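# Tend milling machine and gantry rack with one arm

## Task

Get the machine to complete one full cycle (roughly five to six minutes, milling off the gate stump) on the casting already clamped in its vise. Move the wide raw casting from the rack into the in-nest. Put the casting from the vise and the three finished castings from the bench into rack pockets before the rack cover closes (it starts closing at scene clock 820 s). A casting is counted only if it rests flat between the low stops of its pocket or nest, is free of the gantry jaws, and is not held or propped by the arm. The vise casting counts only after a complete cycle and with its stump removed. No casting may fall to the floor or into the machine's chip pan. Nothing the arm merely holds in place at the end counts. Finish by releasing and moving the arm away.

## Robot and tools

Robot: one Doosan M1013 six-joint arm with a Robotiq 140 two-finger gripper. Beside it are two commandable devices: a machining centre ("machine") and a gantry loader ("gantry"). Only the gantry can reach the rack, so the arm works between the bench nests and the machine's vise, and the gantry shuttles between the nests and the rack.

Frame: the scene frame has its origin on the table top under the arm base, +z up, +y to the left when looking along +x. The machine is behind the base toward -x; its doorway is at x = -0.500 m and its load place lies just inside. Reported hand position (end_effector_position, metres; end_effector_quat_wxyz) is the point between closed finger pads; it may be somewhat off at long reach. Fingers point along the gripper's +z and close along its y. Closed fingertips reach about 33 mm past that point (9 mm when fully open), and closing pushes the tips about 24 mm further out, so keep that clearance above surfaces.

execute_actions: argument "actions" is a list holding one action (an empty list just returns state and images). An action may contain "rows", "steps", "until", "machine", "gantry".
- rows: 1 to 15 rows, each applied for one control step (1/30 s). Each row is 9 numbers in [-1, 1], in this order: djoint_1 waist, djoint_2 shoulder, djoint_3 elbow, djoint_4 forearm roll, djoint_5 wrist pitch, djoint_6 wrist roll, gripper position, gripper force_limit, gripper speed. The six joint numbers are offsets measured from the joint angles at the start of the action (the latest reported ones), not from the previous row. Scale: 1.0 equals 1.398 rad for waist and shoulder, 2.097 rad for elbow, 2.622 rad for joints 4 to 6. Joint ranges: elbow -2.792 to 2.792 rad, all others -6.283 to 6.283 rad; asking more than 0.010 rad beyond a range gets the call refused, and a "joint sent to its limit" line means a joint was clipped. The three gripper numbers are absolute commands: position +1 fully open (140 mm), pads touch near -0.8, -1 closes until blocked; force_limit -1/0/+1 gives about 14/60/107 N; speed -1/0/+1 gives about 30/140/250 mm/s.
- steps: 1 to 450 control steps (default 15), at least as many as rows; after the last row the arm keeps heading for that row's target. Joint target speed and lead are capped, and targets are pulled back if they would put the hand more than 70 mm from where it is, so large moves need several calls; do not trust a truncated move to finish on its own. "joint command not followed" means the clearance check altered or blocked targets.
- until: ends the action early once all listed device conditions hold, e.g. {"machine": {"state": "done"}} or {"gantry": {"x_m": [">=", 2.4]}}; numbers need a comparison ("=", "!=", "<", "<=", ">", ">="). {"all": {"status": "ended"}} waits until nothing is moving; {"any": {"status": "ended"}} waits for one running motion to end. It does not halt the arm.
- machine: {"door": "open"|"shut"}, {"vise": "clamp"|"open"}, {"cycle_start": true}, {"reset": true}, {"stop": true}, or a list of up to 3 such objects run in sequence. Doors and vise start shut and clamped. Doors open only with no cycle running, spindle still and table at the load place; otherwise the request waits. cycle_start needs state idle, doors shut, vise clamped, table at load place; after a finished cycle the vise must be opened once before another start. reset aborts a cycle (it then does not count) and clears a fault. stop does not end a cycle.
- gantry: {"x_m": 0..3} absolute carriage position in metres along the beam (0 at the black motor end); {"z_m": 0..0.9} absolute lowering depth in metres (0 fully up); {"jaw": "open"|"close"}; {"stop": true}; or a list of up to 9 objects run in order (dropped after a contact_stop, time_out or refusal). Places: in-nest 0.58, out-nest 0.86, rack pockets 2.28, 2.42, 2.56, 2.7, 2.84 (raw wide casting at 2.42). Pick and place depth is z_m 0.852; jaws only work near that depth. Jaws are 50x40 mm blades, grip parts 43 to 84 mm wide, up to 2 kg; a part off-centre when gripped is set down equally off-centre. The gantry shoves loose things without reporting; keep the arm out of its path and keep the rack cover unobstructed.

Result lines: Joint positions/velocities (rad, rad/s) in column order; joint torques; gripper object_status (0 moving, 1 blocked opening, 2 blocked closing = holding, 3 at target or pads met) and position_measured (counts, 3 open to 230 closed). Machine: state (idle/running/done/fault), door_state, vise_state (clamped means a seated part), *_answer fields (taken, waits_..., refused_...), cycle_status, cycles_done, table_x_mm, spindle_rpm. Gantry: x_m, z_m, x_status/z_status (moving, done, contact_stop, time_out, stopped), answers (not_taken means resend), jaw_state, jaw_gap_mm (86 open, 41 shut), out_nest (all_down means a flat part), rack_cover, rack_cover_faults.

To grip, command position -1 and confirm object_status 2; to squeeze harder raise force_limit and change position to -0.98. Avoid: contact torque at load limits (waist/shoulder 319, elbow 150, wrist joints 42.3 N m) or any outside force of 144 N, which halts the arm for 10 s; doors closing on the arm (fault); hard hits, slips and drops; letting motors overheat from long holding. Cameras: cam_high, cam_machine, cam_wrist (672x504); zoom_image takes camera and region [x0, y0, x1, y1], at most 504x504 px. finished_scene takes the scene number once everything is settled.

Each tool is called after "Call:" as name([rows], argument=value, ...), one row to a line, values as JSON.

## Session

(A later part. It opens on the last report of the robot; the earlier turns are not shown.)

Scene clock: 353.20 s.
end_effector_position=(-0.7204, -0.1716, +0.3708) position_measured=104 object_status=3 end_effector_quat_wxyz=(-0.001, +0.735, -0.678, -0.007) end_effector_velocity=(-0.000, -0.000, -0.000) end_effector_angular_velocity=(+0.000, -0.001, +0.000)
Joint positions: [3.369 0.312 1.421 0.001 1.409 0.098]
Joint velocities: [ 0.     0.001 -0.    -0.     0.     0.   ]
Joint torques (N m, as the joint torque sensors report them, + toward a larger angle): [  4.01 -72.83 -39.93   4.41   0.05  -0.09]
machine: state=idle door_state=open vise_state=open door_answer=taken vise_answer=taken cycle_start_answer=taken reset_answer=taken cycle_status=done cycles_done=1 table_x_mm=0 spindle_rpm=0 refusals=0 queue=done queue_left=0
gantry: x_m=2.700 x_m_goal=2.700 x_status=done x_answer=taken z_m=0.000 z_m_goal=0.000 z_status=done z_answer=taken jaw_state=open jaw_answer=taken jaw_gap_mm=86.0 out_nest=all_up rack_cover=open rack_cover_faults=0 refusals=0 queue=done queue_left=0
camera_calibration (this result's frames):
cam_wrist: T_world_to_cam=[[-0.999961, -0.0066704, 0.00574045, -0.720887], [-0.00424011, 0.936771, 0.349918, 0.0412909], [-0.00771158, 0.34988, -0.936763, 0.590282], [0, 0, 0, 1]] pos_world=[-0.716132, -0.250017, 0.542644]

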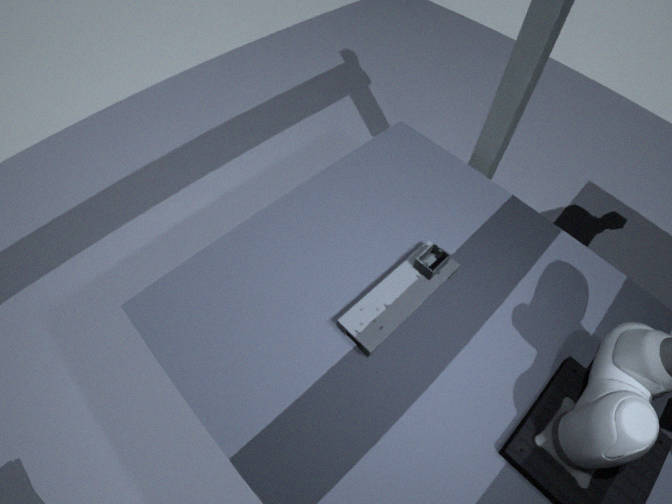

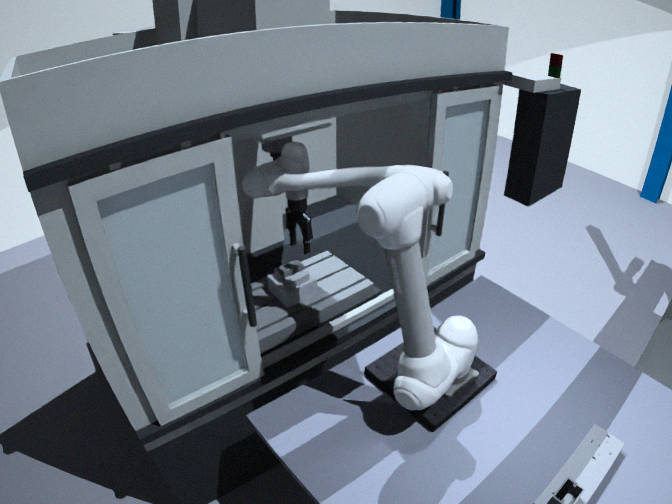

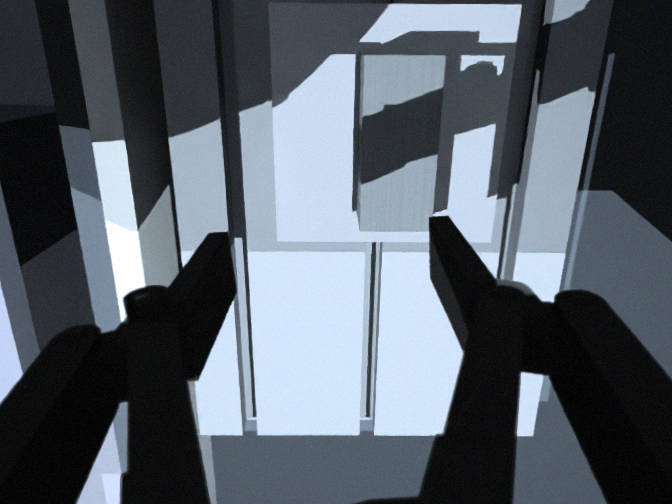

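Call:
execute_actions([
  {"rows":[[0.022,0.064,0,0,-0.034,0.012,0.2,0,0]],"steps":25},
])

Scene clock: 360.83 s.
end_effector_position=(-0.7562, -0.2016, +0.3025) position_measured=104 object_status=3 end_effector_quat_wxyz=(-0.001, +0.735, -0.678, -0.007) end_effector_velocity=(+0.000, -0.000, +0.001) end_effector_angular_velocity=(-0.000, +0.001, +0.001)
Joint positions: [3.4   0.402 1.421 0.001 1.32  0.13 ]
Joint velocities: [ 0.001 -0.001 -0.     0.     0.    -0.   ]
Joint torques (N m, as the joint torque sensors report them, + toward a larger angle): [ -0.2  -76.38 -40.53   4.72  -0.09  -0.13]
machine: state=idle door_state=open vise_state=open door_answer=taken vise_answer=taken cycle_start_answer=taken reset_answer=taken cycle_status=done cycles_done=1 table_x_mm=0 spindle_rpm=0 refusals=0 queue=done queue_left=0
gantry: x_m=2.700 x_m_goal=2.700 x_status=done x_answer=taken z_m=0.000 z_m_goal=0.000 z_status=done z_answer=taken jaw_state=open jaw_answer=taken jaw_gap_mm=86.0 out_nest=all_up rack_cover=open rack_cover_faults=0 refusals=0 queue=done queue_left=0
camera_calibration (this result's frames):
cam_wrist: T_world_to_cam=[[-0.999968, -0.0058459, 0.00543034, -0.756257], [-0.00357548, 0.936737, 0.350016, 0.0936247], [-0.00713296, 0.349986, -0.936728, 0.536978], [0, 0, 0, 1]] pos_world=[-0.752068, -0.280058, 0.474339]

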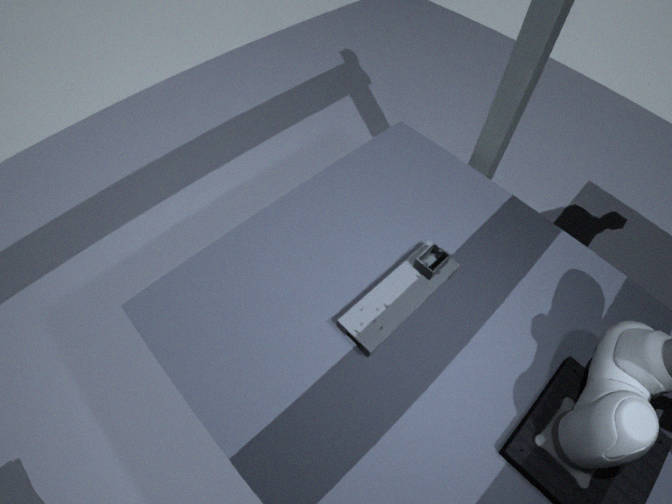

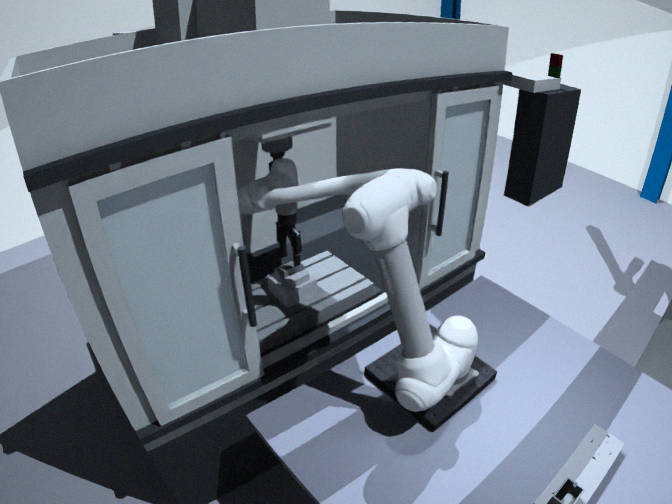

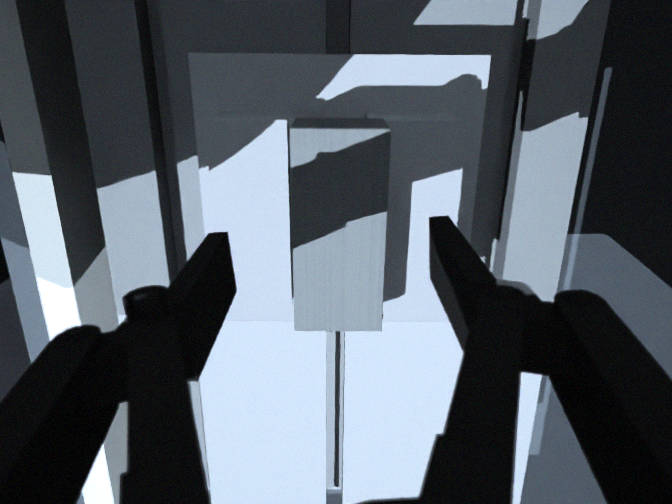

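Call:
execute_actions([
  {"rows":[[0.006,0.0165,0.0243,0,-0.0282,0.003,0.2,0.3,-0.5],[0.006,0.0165,0.0243,0,-0.0282,0.003,0.2,0.3,-0.5],[0.006,0.0165,0.0243,0,-0.0282,0.003,0.2,0.3,-0.5],[0.006,0.0165,0.0243,0,-0.0282,0.003,0.2,0.3,-0.5],[0.006,0.0165,0.0243,0,-0.0282,0.003,0.2,0.3,-0.5],[0.006,0.0165,0.0243,0,-0.0282,0.003,0.2,0.3,-0.5],[0.006,0.0165,0.0243,0,-0.0282,0.003,0.2,0.3,-0.5],[0.006,0.0165,0.0243,0,-0.0282,0.003,0.2,0.3,-0.5],[0.006,0.0165,0.0243,0,-0.0282,0.003,0.2,0.3,-0.5],[0.006,0.0165,0.0243,0,-0.0282,0.003,0.2,0.3,-0.5],[0.006,0.0165,0.0243,0,-0.0282,0.003,0.2,0.3,-0.5],[0.006,0.0165,0.0243,0,-0.0282,0.003,0.2,0.3,-0.5],[0.006,0.0165,0.0243,0,-0.0282,0.003,0.2,0.3,-0.5],[0.006,0.0165,0.0243,0,-0.0282,0.003,0.2,0.3,-0.5],[0.006,0.0165,0.0243,0,-0.0282,0.003,-1,0.3,-0.5]],"steps":50},
])

Scene clock: 379.17 s.
end_effector_position=(-0.7562, -0.2077, +0.2571) position_measured=167 object_status=2 end_effector_quat_wxyz=(-0.001, +0.735, -0.678, -0.007) end_effector_velocity=(+0.000, +0.000, -0.000) end_effector_angular_velocity=(-0.000, -0.000, -0.002)
Joint positions: [3.408 0.425 1.472 0.001 1.246 0.138]
Joint velocities: [-0.    -0.     0.     0.     0.     0.001]
Joint torques (N m, as the joint torque sensors report them, + toward a larger angle): [ 16.44 -54.83   4.95   8.18  17.61  -1.18]
machine: state=idle door_state=open vise_state=open door_answer=taken vise_answer=taken cycle_start_answer=taken reset_answer=taken cycle_status=done cycles_done=1 table_x_mm=0 spindle_rpm=0 refusals=0 queue=done queue_left=0
gantry: x_m=2.700 x_m_goal=2.700 x_status=done x_answer=taken z_m=0.000 z_m_goal=0.000 z_status=done z_answer=taken jaw_state=open jaw_answer=taken jaw_gap_mm=86.0 out_nest=all_up rack_cover=open rack_cover_faults=0 refusals=0 queue=done queue_left=0
camera_calibration (this result's frames):
cam_wrist: T_world_to_cam=[[-0.999965, -0.00627918, 0.00547649, -0.7562], [-0.00396497, 0.936724, 0.350046, 0.114893], [-0.00732796, 0.350012, -0.936716, 0.496441], [0, 0, 0, 1]] pos_world=[-0.75208, -0.286132, 0.428948]

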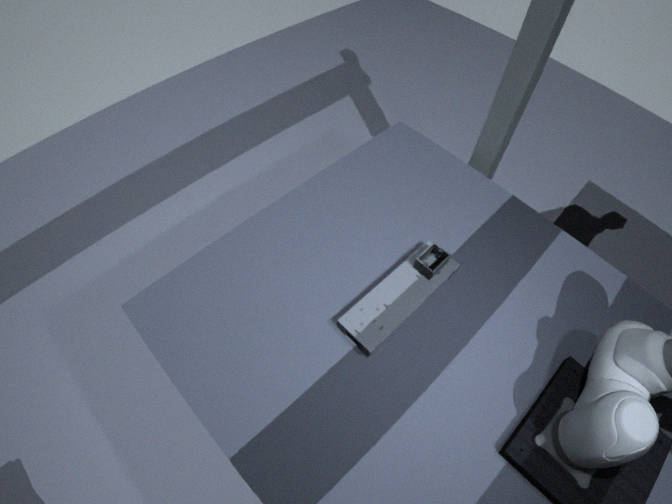

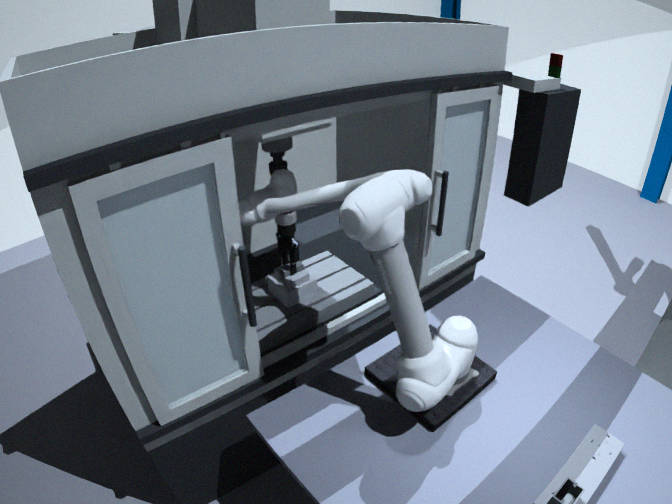

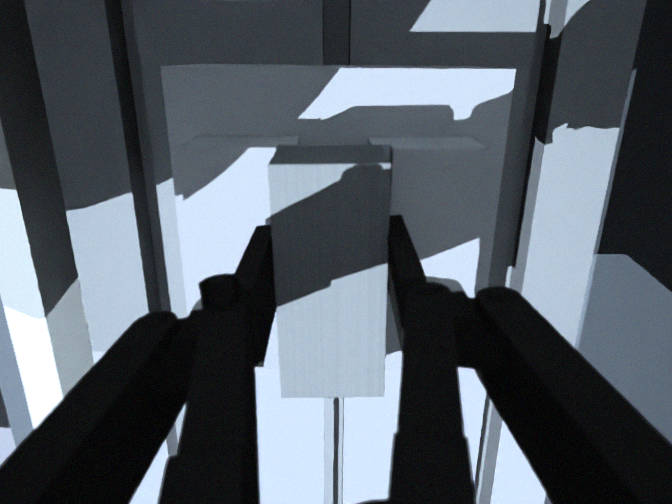

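Call:
execute_actions([
  {"rows":[[0,-0.033,-0.049,0,0.056,0,-1,0.3,-0.5]],"steps":25},
])

Scene clock: 382.77 s.
end_effector_position=(-0.7505, -0.2078, +0.3487) position_measured=168 object_status=2 end_effector_quat_wxyz=(-0.000, +0.735, -0.678, -0.008) end_effector_velocity=(-0.000, +0.000, -0.000) end_effector_angular_velocity=(+0.000, -0.000, -0.001)
Joint positions: [3.408 0.379 1.369 0.001 1.393 0.138]
Joint velocities: [ 0.     0.    -0.    -0.    -0.     0.001]
Joint torques (N m, as the joint torque sensors report them, + toward a larger angle): [  1.32 -82.35 -41.39   4.46  -0.05   0.14]
machine: state=idle door_state=open vise_state=open door_answer=taken vise_answer=taken cycle_start_answer=taken reset_answer=taken cycle_status=done cycles_done=1 table_x_mm=0 spindle_rpm=0 refusals=0 queue=done queue_left=0
gantry: x_m=2.700 x_m_goal=2.700 x_status=done x_answer=taken z_m=0.000 z_m_goal=0.000 z_status=done z_answer=taken jaw_state=open jaw_answer=taken jaw_gap_mm=86.0 out_nest=all_up rack_cover=open rack_cover_faults=0 refusals=0 queue=done queue_left=0
camera_calibration (this result's frames):
cam_wrist: T_world_to_cam=[[-0.999951, -0.00651813, 0.00741957, -0.751672], [-0.00351306, 0.936892, 0.349601, 0.0834741], [-0.00923008, 0.349558, -0.936869, 0.580863], [0, 0, 0, 1]] pos_world=[-0.745981, -0.286151, 0.520587]

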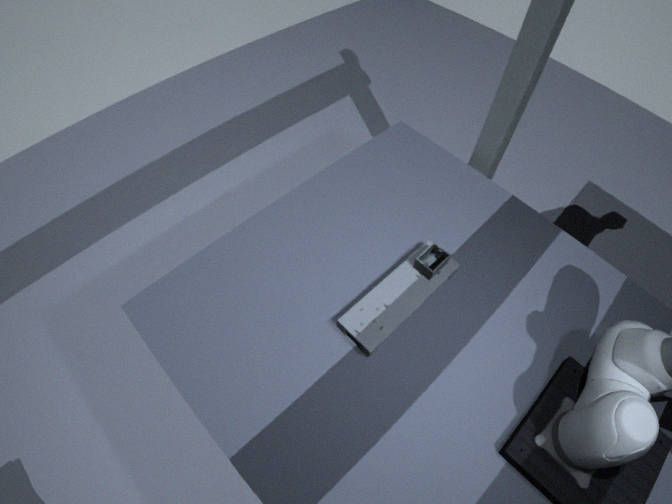

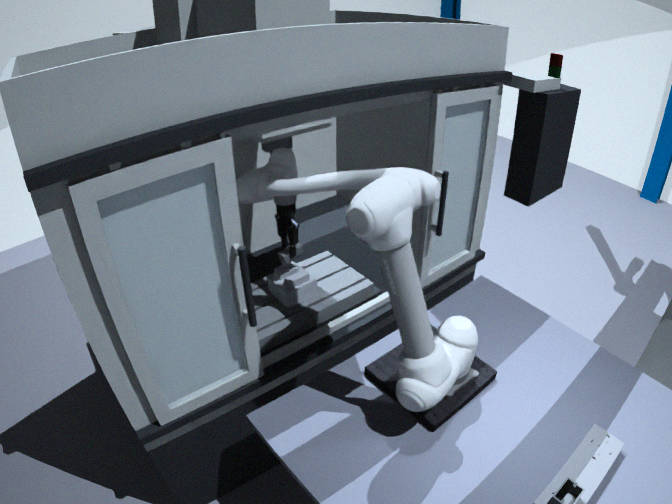

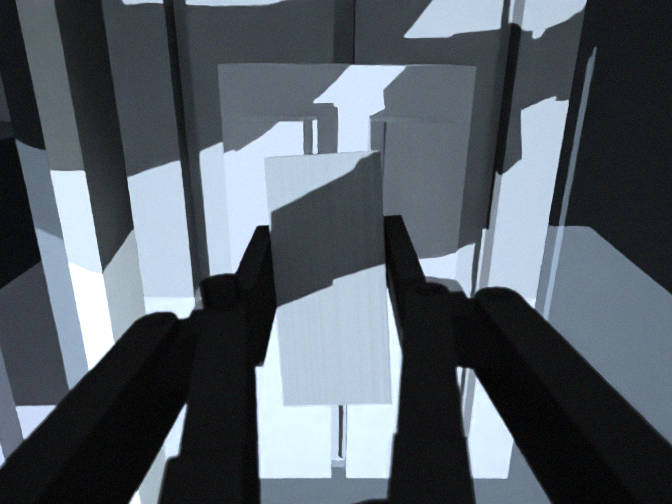

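Call:
execute_actions([
  {"rows":[[-0.028,-0.629,0.397,0,0.018,0,-1,0.3,-0.5]],"steps":55},
])

Call:
execute_actions([
  {"rows":[[-1,0,0,0,0,0,-1,0.3,-0.5]],"steps":18},
])

Scene clock: 389.00 s.
end_effector_position=(-0.2435, -0.0841, +0.3389) position_measured=168 object_status=2 end_effector_quat_wxyz=(-0.000, +0.722, -0.692, -0.008) end_effector_velocity=(-0.000, -0.000, -0.000) end_effector_angular_velocity=(+0.000, -0.001, +0.001)
Joint positions: [ 3.369 -0.501  2.202  0.001  1.44   0.138]
Joint velocities: [ 0.     0.001 -0.    -0.     0.    -0.001]
Joint torques (N m, as the joint torque sensors report them, + toward a larger angle): [  2.71   5.61 -43.23   4.77   0.18   0.2 ]
machine: state=idle door_state=open vise_state=open door_answer=taken vise_answer=taken cycle_start_answer=taken reset_answer=taken cycle_status=done cycles_done=1 table_x_mm=0 spindle_rpm=0 refusals=0 queue=done queue_left=0
gantry: x_m=2.700 x_m_goal=2.700 x_status=done x_answer=taken z_m=0.000 z_m_goal=0.000 z_status=done z_answer=taken jaw_state=open jaw_answer=taken jaw_gap_mm=86.0 out_nest=all_up rack_cover=open rack_cover_faults=0 refusals=0 queue=done queue_left=0
camera_calibration (this result's frames):
cam_wrist: T_world_to_cam=[[-0.99944, 0.0326052, 0.00756689, -0.240468], [0.0331939, 0.936419, 0.34931, -0.018139], [0.00430353, 0.349365, -0.936977, 0.536391], [0, 0, 0, 1]] pos_world=[-0.24204, -0.16257, 0.510741]

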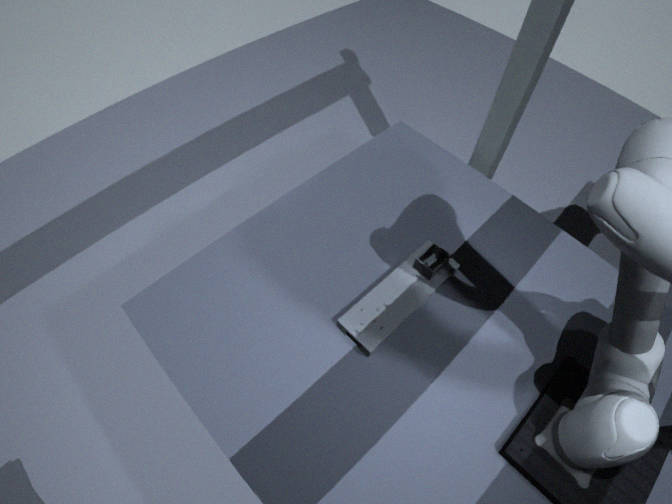

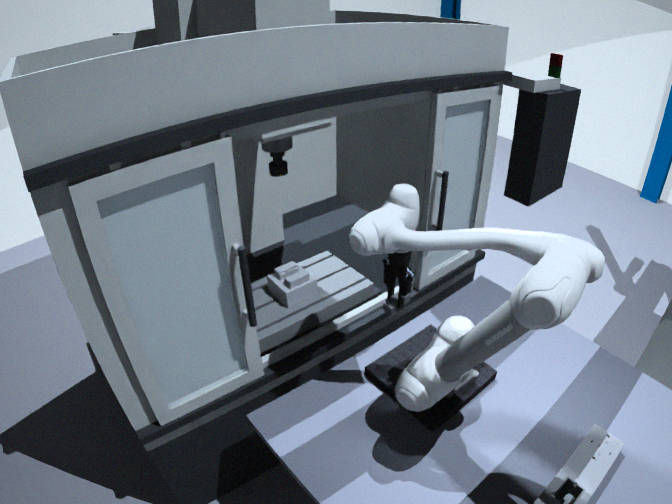

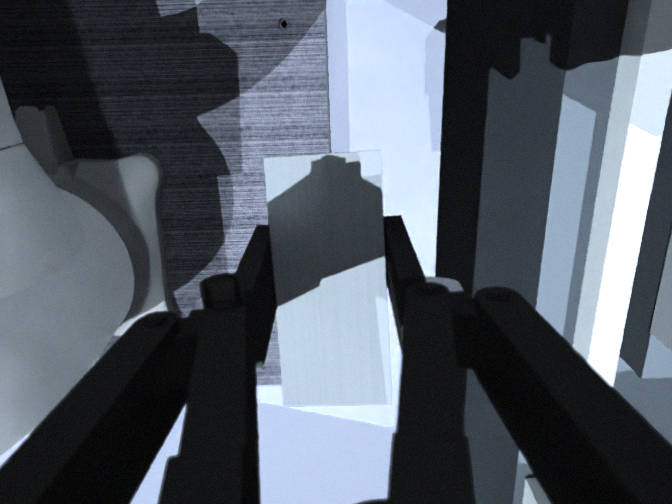

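Scene clock: 389.60 s.
end_effector_position=(-0.2399, +0.0870, +0.3410) position_measured=168 object_status=2 end_effector_quat_wxyz=(-0.002, -0.453, +0.891, +0.008) end_effector_velocity=(+0.129, +0.346, +0.003) end_effector_angular_velocity=(-0.014, +0.019, -1.424)
Joint positions: [ 2.696 -0.501  2.202  0.001  1.44   0.138]
Joint velocities: [-1.424 -0.001 -0.     0.    -0.    -0.   ]
Joint torques (N m, as the joint torque sensors report them, + toward a larger angle): [  4.88   9.13 -41.93   4.55  -0.15  -0.22]
machine: state=idle door_state=open vise_state=open door_answer=taken vise_answer=taken cycle_start_answer=taken reset_answer=taken cycle_status=done cycles_done=1 table_x_mm=0 spindle_rpm=0 refusals=0 queue=done queue_left=0
gantry: x_m=2.700 x_m_goal=2.700 x_status=done x_answer=taken z_m=0.000 z_m_goal=0.000 z_status=done z_answer=taken jaw_state=open jaw_answer=taken jaw_gap_mm=86.0 out_nest=all_up rack_cover=open rack_cover_faults=0 refusals=0 queue=done queue_left=0
camera_calibration (this result's frames):
cam_wrist: T_world_to_cam=[[-0.761161, 0.648433, 0.0129574, -0.24071], [0.613045, 0.712813, 0.340696, -0.0177423], [0.211682, 0.267268, -0.940084, 0.536532], [0, 0, 0, 1]] pos_world=[-0.285916, 0.0253332, 0.513549]

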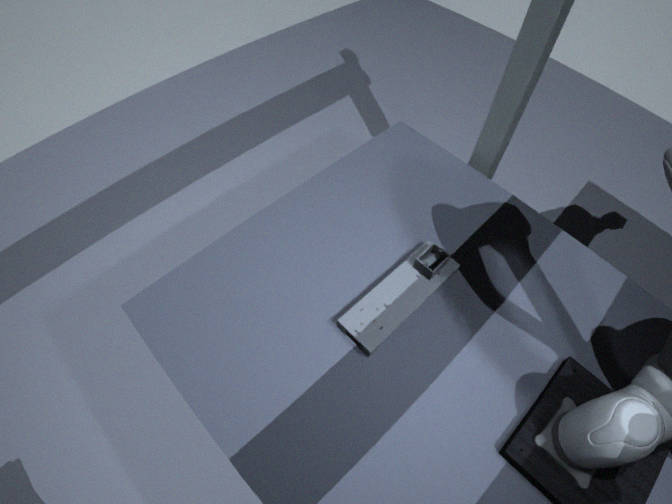

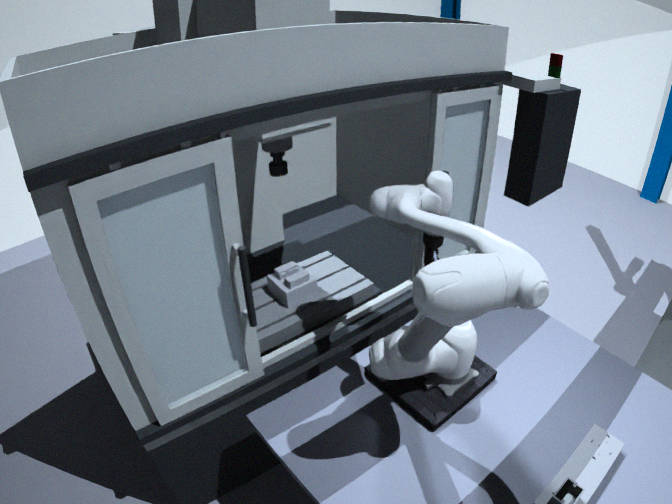

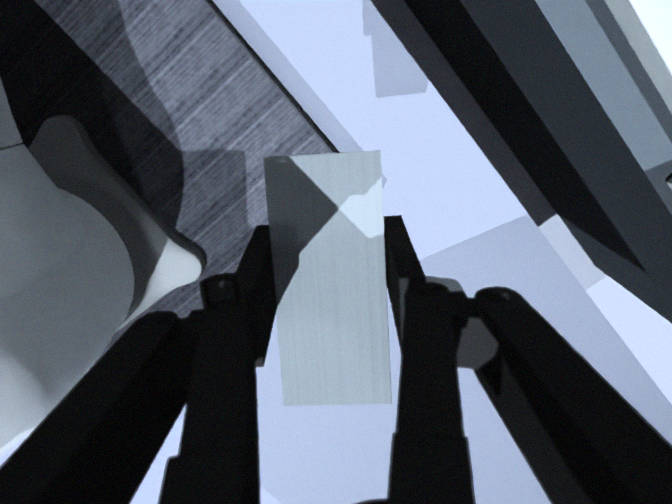

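Call:
execute_actions([
  {"rows":[[-1,0,0,0,0,0,-1,0.3,-0.5]],"steps":45},
])

Scene clock: 393.77 s.
end_effector_position=(+0.0505, +0.2511, +0.3401) position_measured=168 object_status=2 end_effector_quat_wxyz=(-0.007, +0.227, +0.974, +0.005) end_effector_velocity=(+0.000, -0.000, +0.000) end_effector_angular_velocity=(+0.000, -0.000, -0.000)
Joint positions: [ 1.298 -0.501  2.202  0.001  1.44   0.138]
Joint velocities: [-0. -0. -0. -0.  0. -0.]
Joint torques (N m, as the joint torque sensors report them, + toward a larger angle): [  0.7    8.31 -42.72   4.41  -0.18   0.27]
machine: state=idle door_state=open vise_state=open door_answer=taken vise_answer=taken cycle_start_answer=taken reset_answer=taken cycle_status=done cycles_done=1 table_x_mm=0 spindle_rpm=0 refusals=0 queue=done queue_left=0
gantry: x_m=2.700 x_m_goal=2.700 x_status=done x_answer=taken z_m=0.000 z_m_goal=0.000 z_status=done z_answer=taken jaw_state=open jaw_answer=taken jaw_gap_mm=86.0 out_nest=all_up rack_cover=open rack_cover_faults=0 refusals=0 queue=done queue_left=0
camera_calibration (this result's frames):
cam_wrist: T_world_to_cam=[[0.508066, 0.861314, 0.00289208, -0.240239], [0.814466, -0.481518, 0.323706, -0.0169596], [0.280205, -0.162108, -0.946153, 0.536811], [0, 0, 0, 1]] pos_world=[-0.0145472, 0.285776, 0.514091]

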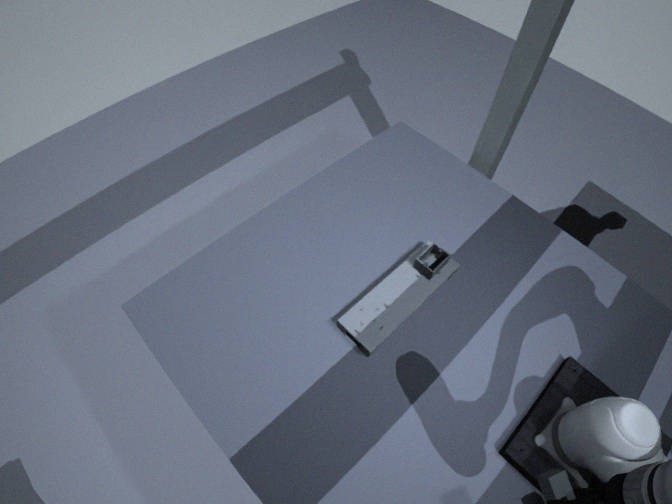

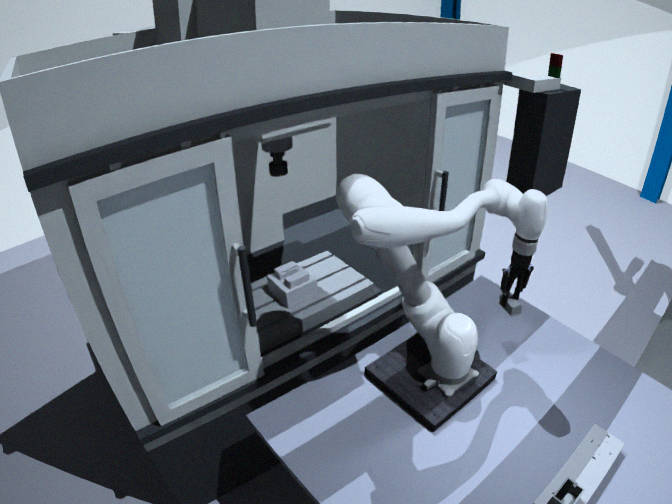

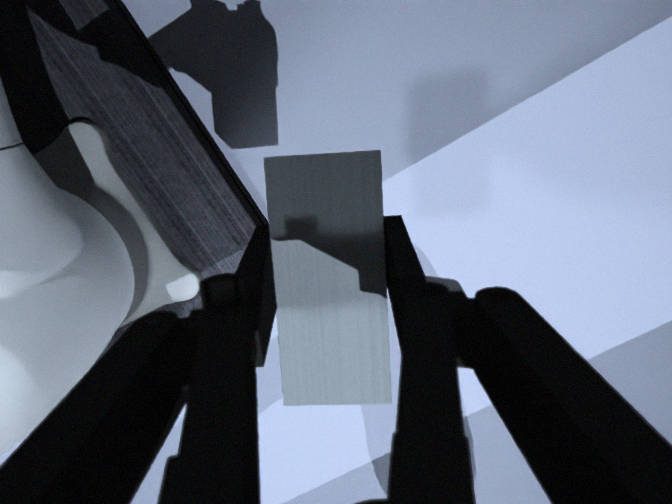

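Call:
execute_actions([
  {"rows":[[-0.772,0.559,-0.175,0,-0.158,-0.016,-1,0.3,-0.5]],"steps":55},
])

Call:
execute_actions([
  {"rows":[[0,0.043,0,0,-0.023,0,-1,0.3,-0.5]],"steps":22},
])

Scene clock: 401.17 s.
end_effector_position=(+0.6358, +0.1439, +0.1678) position_measured=168 object_status=2 end_effector_quat_wxyz=(-0.008, +0.680, +0.733, +0.002) end_effector_velocity=(+0.000, -0.000, -0.001) end_effector_angular_velocity=(-0.000, +0.001, -0.001)
Joint positions: [0.219 0.281 1.835 0.001 1.026 0.096]
Joint velocities: [-0.001  0.001  0.     0.    -0.     0.   ]
Joint torques (N m, as the joint torque sensors report them, + toward a larger angle): [  6.06 -65.11 -36.61   3.59   0.54   0.16]
machine: state=idle door_state=open vise_state=open door_answer=taken vise_answer=taken cycle_start_answer=taken reset_answer=taken cycle_status=done cycles_done=1 table_x_mm=0 spindle_rpm=0 refusals=0 queue=done queue_left=0
gantry: x_m=2.700 x_m_goal=2.700 x_status=done x_answer=taken z_m=0.000 z_m_goal=0.000 z_status=done z_answer=taken jaw_state=open jaw_answer=taken jaw_gap_mm=86.0 out_nest=all_up rack_cover=open rack_cover_faults=0 refusals=0 queue=done queue_left=0
camera_calibration (this result's frames):
cam_wrist: T_world_to_cam=[[0.999916, 0.000222701, -0.0129479, -0.630847], [0.00443467, -0.945286, 0.326214, 0.0918709], [-0.0121668, -0.326244, -0.945207, 0.40171], [0, 0, 0, 1]] pos_world=[0.635274, 0.21804, 0.341562]

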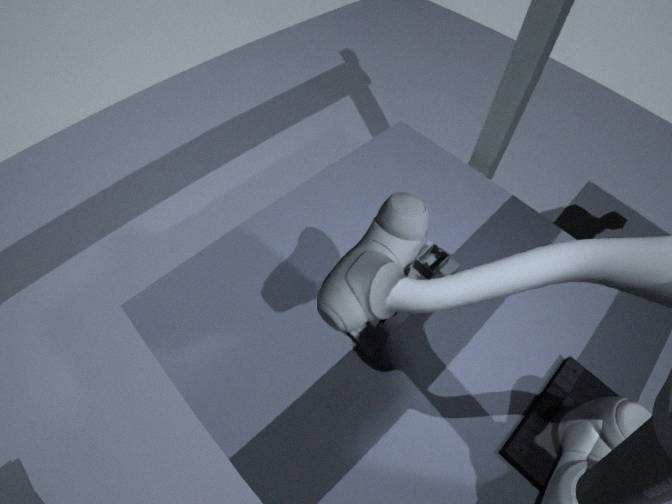

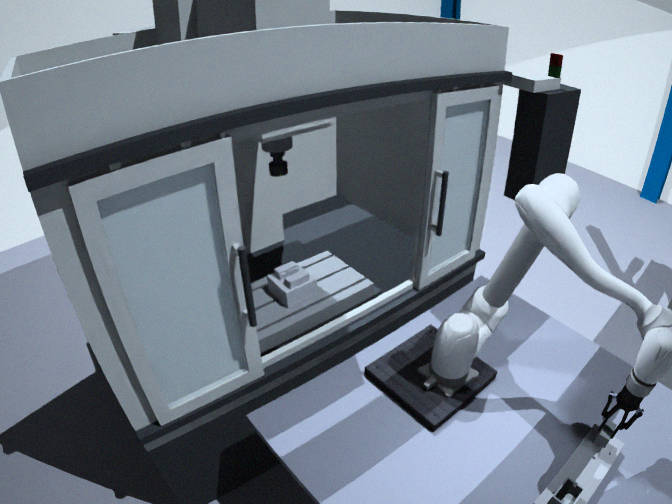

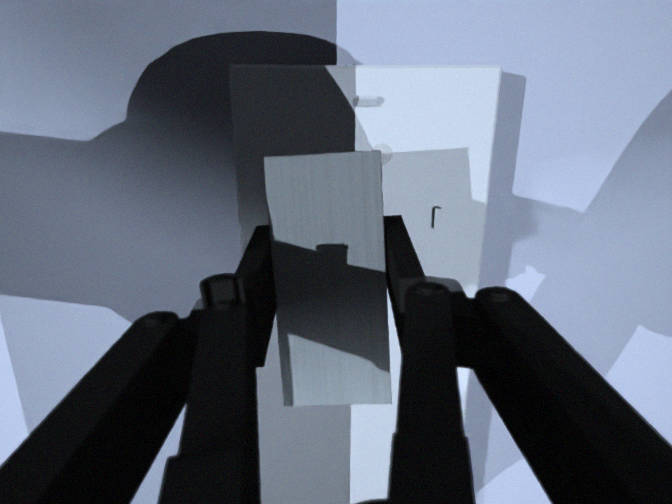

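Scene clock: 401.90 s.
end_effector_position=(+0.6524, +0.1474, +0.1280) position_measured=168 object_status=2 end_effector_quat_wxyz=(-0.008, +0.680, +0.733, +0.002) end_effector_velocity=(+0.000, +0.000, +0.001) end_effector_angular_velocity=(-0.000, -0.001, +0.000)
Joint positions: [0.219 0.341 1.835 0.001 0.965 0.096]
Joint velocities: [ 0.    -0.001  0.    -0.     0.     0.   ]
Joint torques (N m, as the joint torque sensors report them, + toward a larger angle): [  1.35 -69.2  -35.32   4.18  -0.17   0.36]
machine: state=idle door_state=open vise_state=open door_answer=taken vise_answer=taken cycle_start_answer=taken reset_answer=taken cycle_status=done cycles_done=1 table_x_mm=0 spindle_rpm=0 refusals=0 queue=done queue_left=0
gantry: x_m=2.700 x_m_goal=2.700 x_status=done x_answer=taken z_m=0.000 z_m_goal=0.000 z_status=done z_answer=taken jaw_state=open jaw_answer=taken jaw_gap_mm=86.0 out_nest=all_up rack_cover=open rack_cover_faults=0 refusals=0 queue=done queue_left=0
camera_calibration (this result's frames):
cam_wrist: T_world_to_cam=[[0.999918, 0.000130109, -0.0127829, -0.647997], [0.00429351, -0.945281, 0.32623, 0.108082], [-0.012041, -0.326258, -0.945204, 0.365392], [0, 0, 0, 1]] pos_world=[0.651879, 0.221464, 0.301827]

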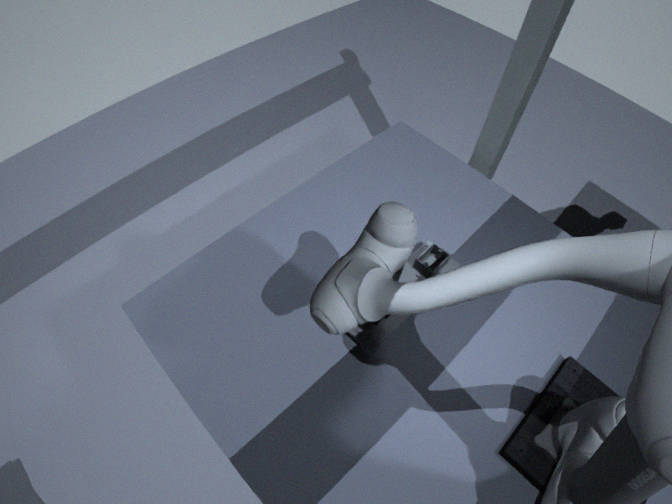

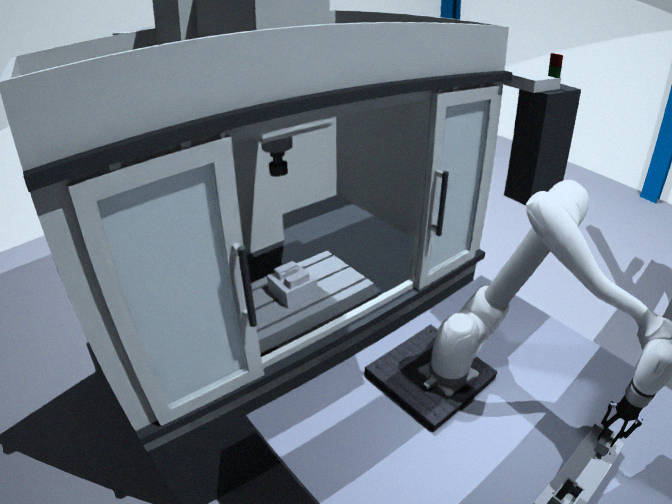

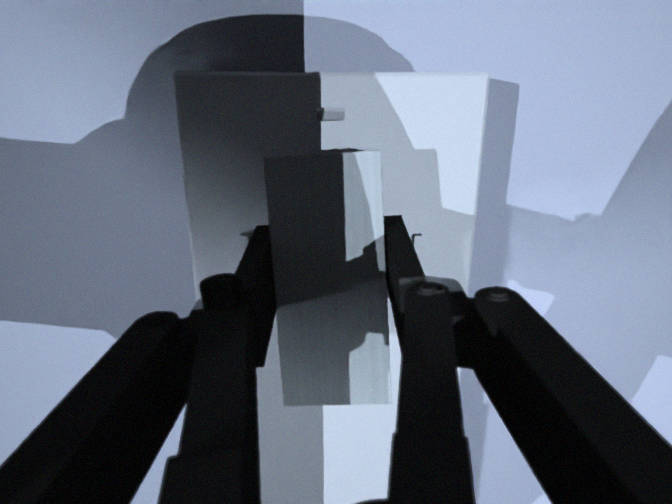

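Call:
execute_actions([
  {"rows":[[0.003,0.0065,0.004,0,-0.0065,0.002,-1,0.3,-0.5],[0.003,0.0065,0.004,0,-0.0065,0.002,-1,0.3,-0.5],[0.003,0.0065,0.004,0,-0.0065,0.002,-1,0.3,-0.5],[0.003,0.0065,0.004,0,-0.0065,0.002,-1,0.3,-0.5],[0.003,0.0065,0.004,0,-0.0065,0.002,-1,0.3,-0.5],[0.003,0.0065,0.004,0,-0.0065,0.002,-1,0.3,-0.5],[0.003,0.0065,0.004,0,-0.0065,0.002,-1,0.3,-0.5],[0.003,0.0065,0.004,0,-0.0065,0.002,-1,0.3,-0.5],[0.003,0.0065,0.004,0,-0.0065,0.002,-1,0.3,-0.5],[0.003,0.0065,0.004,0,-0.0065,0.002,-1,0.3,-0.5],[0.003,0.0065,0.004,0,-0.0065,0.002,0.3,0,0]],"steps":28},
])

Scene clock: 409.27 s.
end_effector_position=(+0.6511, +0.1501, +0.1181) position_measured=91 object_status=3 end_effector_quat_wxyz=(-0.008, +0.680, +0.733, +0.002) end_effector_velocity=(+0.000, -0.000, -0.000) end_effector_angular_velocity=(-0.000, +0.000, +0.001)
Joint positions: [0.223 0.35  1.843 0.001 0.948 0.101]
Joint velocities: [-0.     0.     0.    -0.    -0.    -0.001]
Joint torques (N m, as the joint torque sensors report them, + toward a larger angle): [  6.82 -67.99 -33.28   3.87   0.39   0.19]
machine: state=idle door_state=open vise_state=open door_answer=taken vise_answer=taken cycle_start_answer=taken reset_answer=taken cycle_status=done cycles_done=1 table_x_mm=0 spindle_rpm=0 refusals=0 queue=done queue_left=0
gantry: x_m=2.700 x_m_goal=2.700 x_status=done x_answer=taken z_m=0.000 z_m_goal=0.000 z_status=done z_answer=taken jaw_state=open jaw_answer=taken jaw_gap_mm=86.0 out_nest=all_down rack_cover=open rack_cover_faults=0 refusals=0 queue=done queue_left=0
camera_calibration (this result's frames):
cam_wrist: T_world_to_cam=[[0.99991, -0.000904411, -0.0134077, -0.646617], [0.00352107, -0.945242, 0.326351, 0.114436], [-0.0129687, -0.326369, -0.945153, 0.357496], [0, 0, 0, 1]] pos_world=[0.650791, 0.224261, 0.291873]

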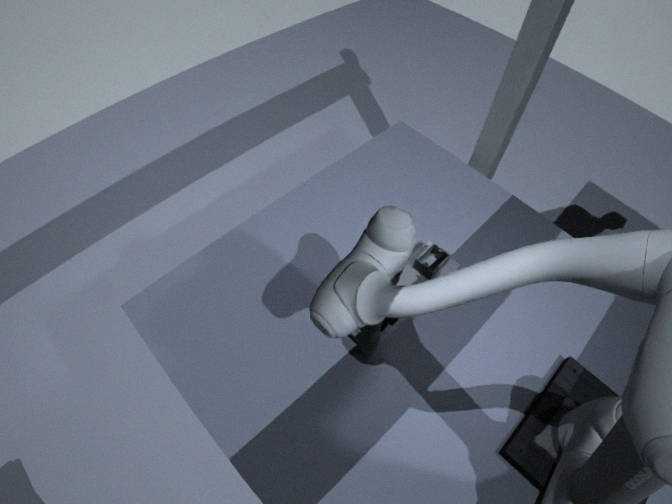

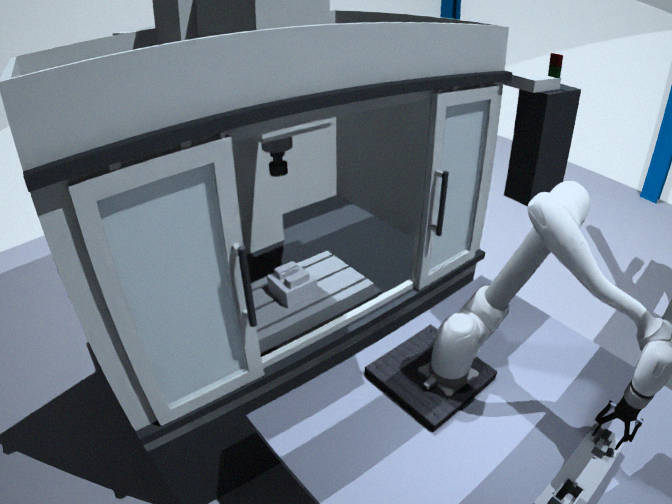

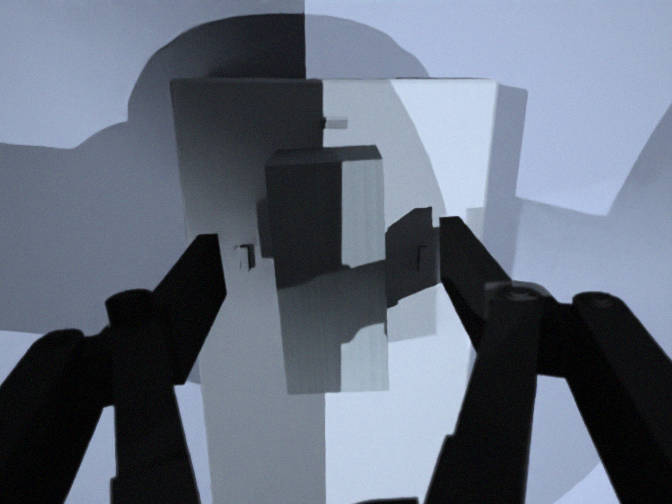

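All down. Rise and clear.

Call:
execute_actions([
  {"rows":[[0,-0.15,0,0,0.08,0,0.3,0,0],[0,-0.15,0,0,0.08,0,0.3,0,0],[0,-0.15,0,0,0.08,0,0.3,0,0],[0,-0.15,0,0,0.08,0,0.3,0,0],[0,-0.15,0,0,0.08,0,0.3,0,0],[0,-0.15,0,0,0.08,0,0.3,0,0],[0,-0.15,0,0,0.08,0,0.3,0,0],[0,-0.15,0,0,0.08,0,0.3,0,0],[0,-0.15,0,0,0.08,0,0.3,0,0],[0,-0.15,0,0,0.08,0,0.3,0,0],[0.8,-0.4,0.1,0,0.134,0,0.3,0,0]],"steps":55},
])

Call:
execute_actions([
  {"gantry":[{"x_m":0.86},{"z_m":0.852},{"jaw":"close"},{"z_m":0},{"x_m":2.42},{"z_m":0.852},{"jaw":"open"},{"z_m":0}],"steps":450,"until":{"gantry":{"queue":["!=","running"]}}},
])

Scene clock: 416.97 s.
end_effector_position=(+0.0808, +0.3995, +0.3262) position_measured=91 object_status=3 end_effector_quat_wxyz=(-0.007, +0.188, +0.982, +0.004) end_effector_velocity=(+0.000, -0.000, +0.000) end_effector_angular_velocity=(-0.000, -0.000, -0.001)
Joint positions: [ 1.341 -0.209  2.053  0.001  1.3    0.101]
Joint velocities: [-0.001 -0.     0.    -0.     0.    -0.   ]
Joint torques (N m, as the joint torque sensors report them, + toward a larger angle): [  1.38 -19.76 -39.92   4.56   0.44   0.25]
machine: state=idle door_state=open vise_state=open door_answer=taken vise_answer=taken cycle_start_answer=taken reset_answer=taken cycle_status=done cycles_done=1 table_x_mm=0 spindle_rpm=0 refusals=0 queue=done queue_left=0
gantry: x_m=2.700 x_m_goal=2.700 x_status=done x_answer=taken z_m=0.000 z_m_goal=0.000 z_status=done z_answer=taken jaw_state=open jaw_answer=taken jaw_gap_mm=86.0 out_nest=all_down rack_cover=open rack_cover_faults=0 refusals=0 queue=done queue_left=0
camera_calibration (this result's frames):
cam_wrist: T_world_to_cam=[[0.43778, 0.89908, 0.00173721, -0.392377], [0.850137, -0.414576, 0.324644, 0.00432835], [0.292601, -0.140646, -0.945835, 0.529507], [0, 0, 0, 1]] pos_world=[0.0131607, 0.429046, 0.500103]

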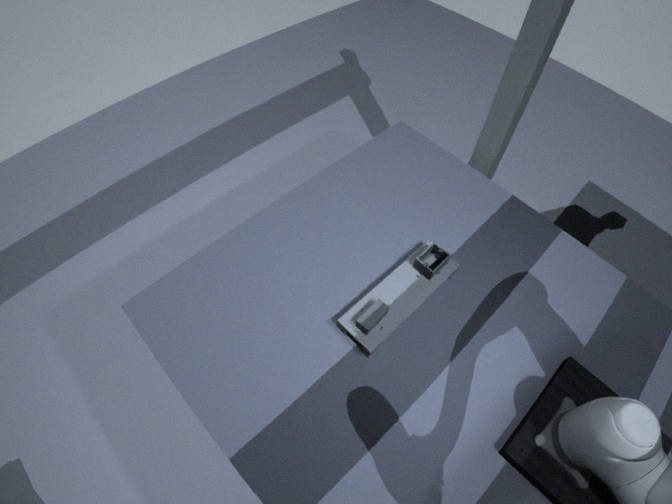

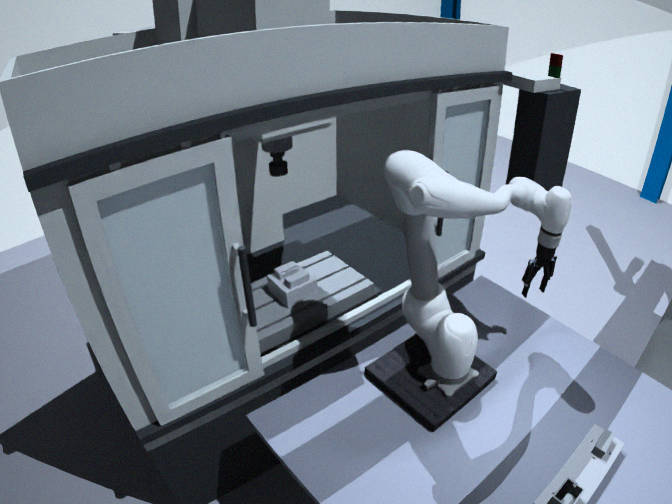

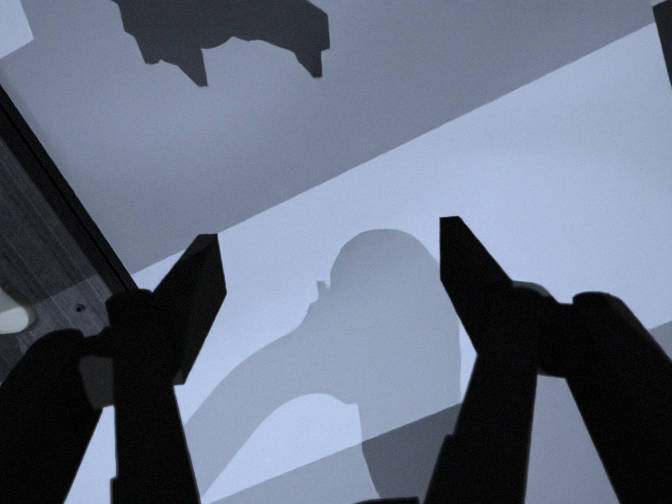

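Scene clock: 428.57 s.
end_effector_position=(+0.0807, +0.3995, +0.3262) position_measured=91 object_status=3 end_effector_quat_wxyz=(-0.007, +0.188, +0.982, +0.004) end_effector_velocity=(-0.000, -0.000, +0.000) end_effector_angular_velocity=(+0.000, -0.000, +0.001)
Joint positions: [ 1.342 -0.209  2.053  0.001  1.3    0.101]
Joint velocities: [ 0.001 -0.     0.    -0.     0.     0.   ]
Joint torques (N m, as the joint torque sensors report them, + toward a larger angle): [  1.25 -19.53 -38.82   4.64  -0.15   0.26]
machine: state=idle door_state=open vise_state=open door_answer=taken vise_answer=taken cycle_start_answer=taken reset_answer=taken cycle_status=done cycles_done=1 table_x_mm=0 spindle_rpm=0 refusals=0 queue=done queue_left=0
gantry: x_m=2.420 x_m_goal=2.420 x_status=done x_answer=taken z_m=0.001 z_m_goal=0.000 z_status=done z_answer=taken jaw_state=open jaw_answer=taken jaw_gap_mm=86.0 out_nest=all_up rack_cover=open rack_cover_faults=0 refusals=0 queue=done queue_left=0
camera_calibration (this result's frames):
cam_wrist: T_world_to_cam=[[0.437527, 0.899204, 0.0017529, -0.392367], [0.850252, -0.414341, 0.324643, 0.00432537], [0.292647, -0.14055, -0.945835, 0.52951], [0, 0, 0, 1]] pos_world=[0.0130338, 0.429032, 0.500113]

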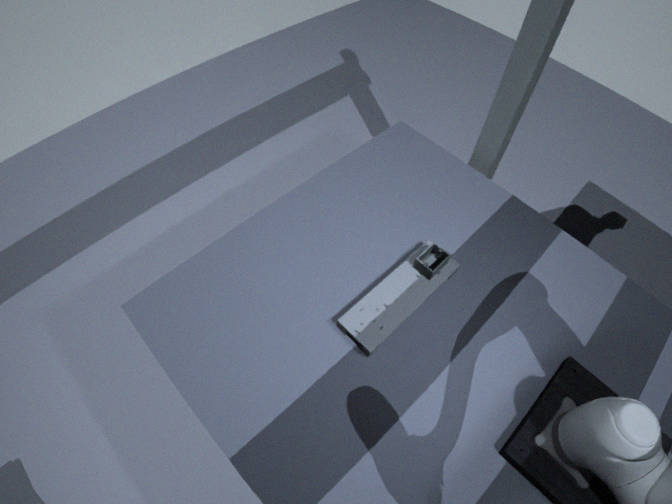

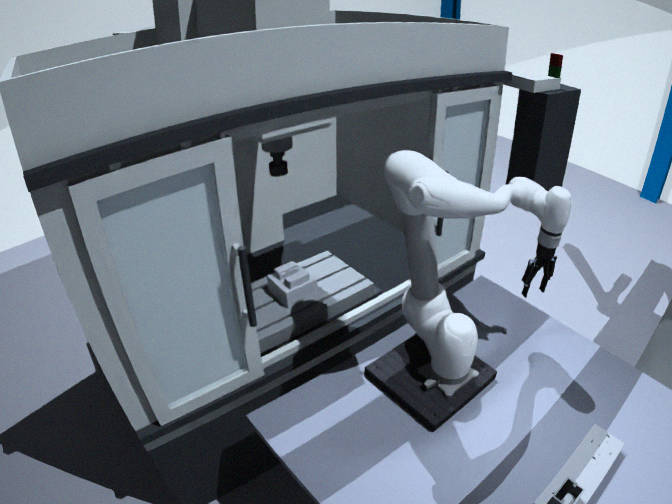

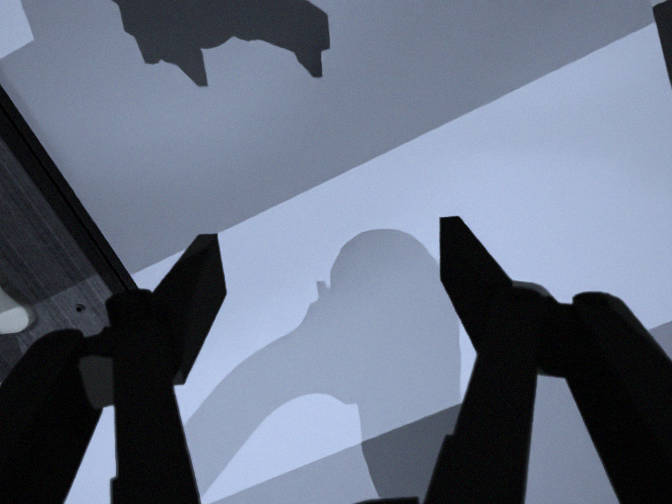

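Call:
finished_scene(scene=2)

The scene is finished: the task was done.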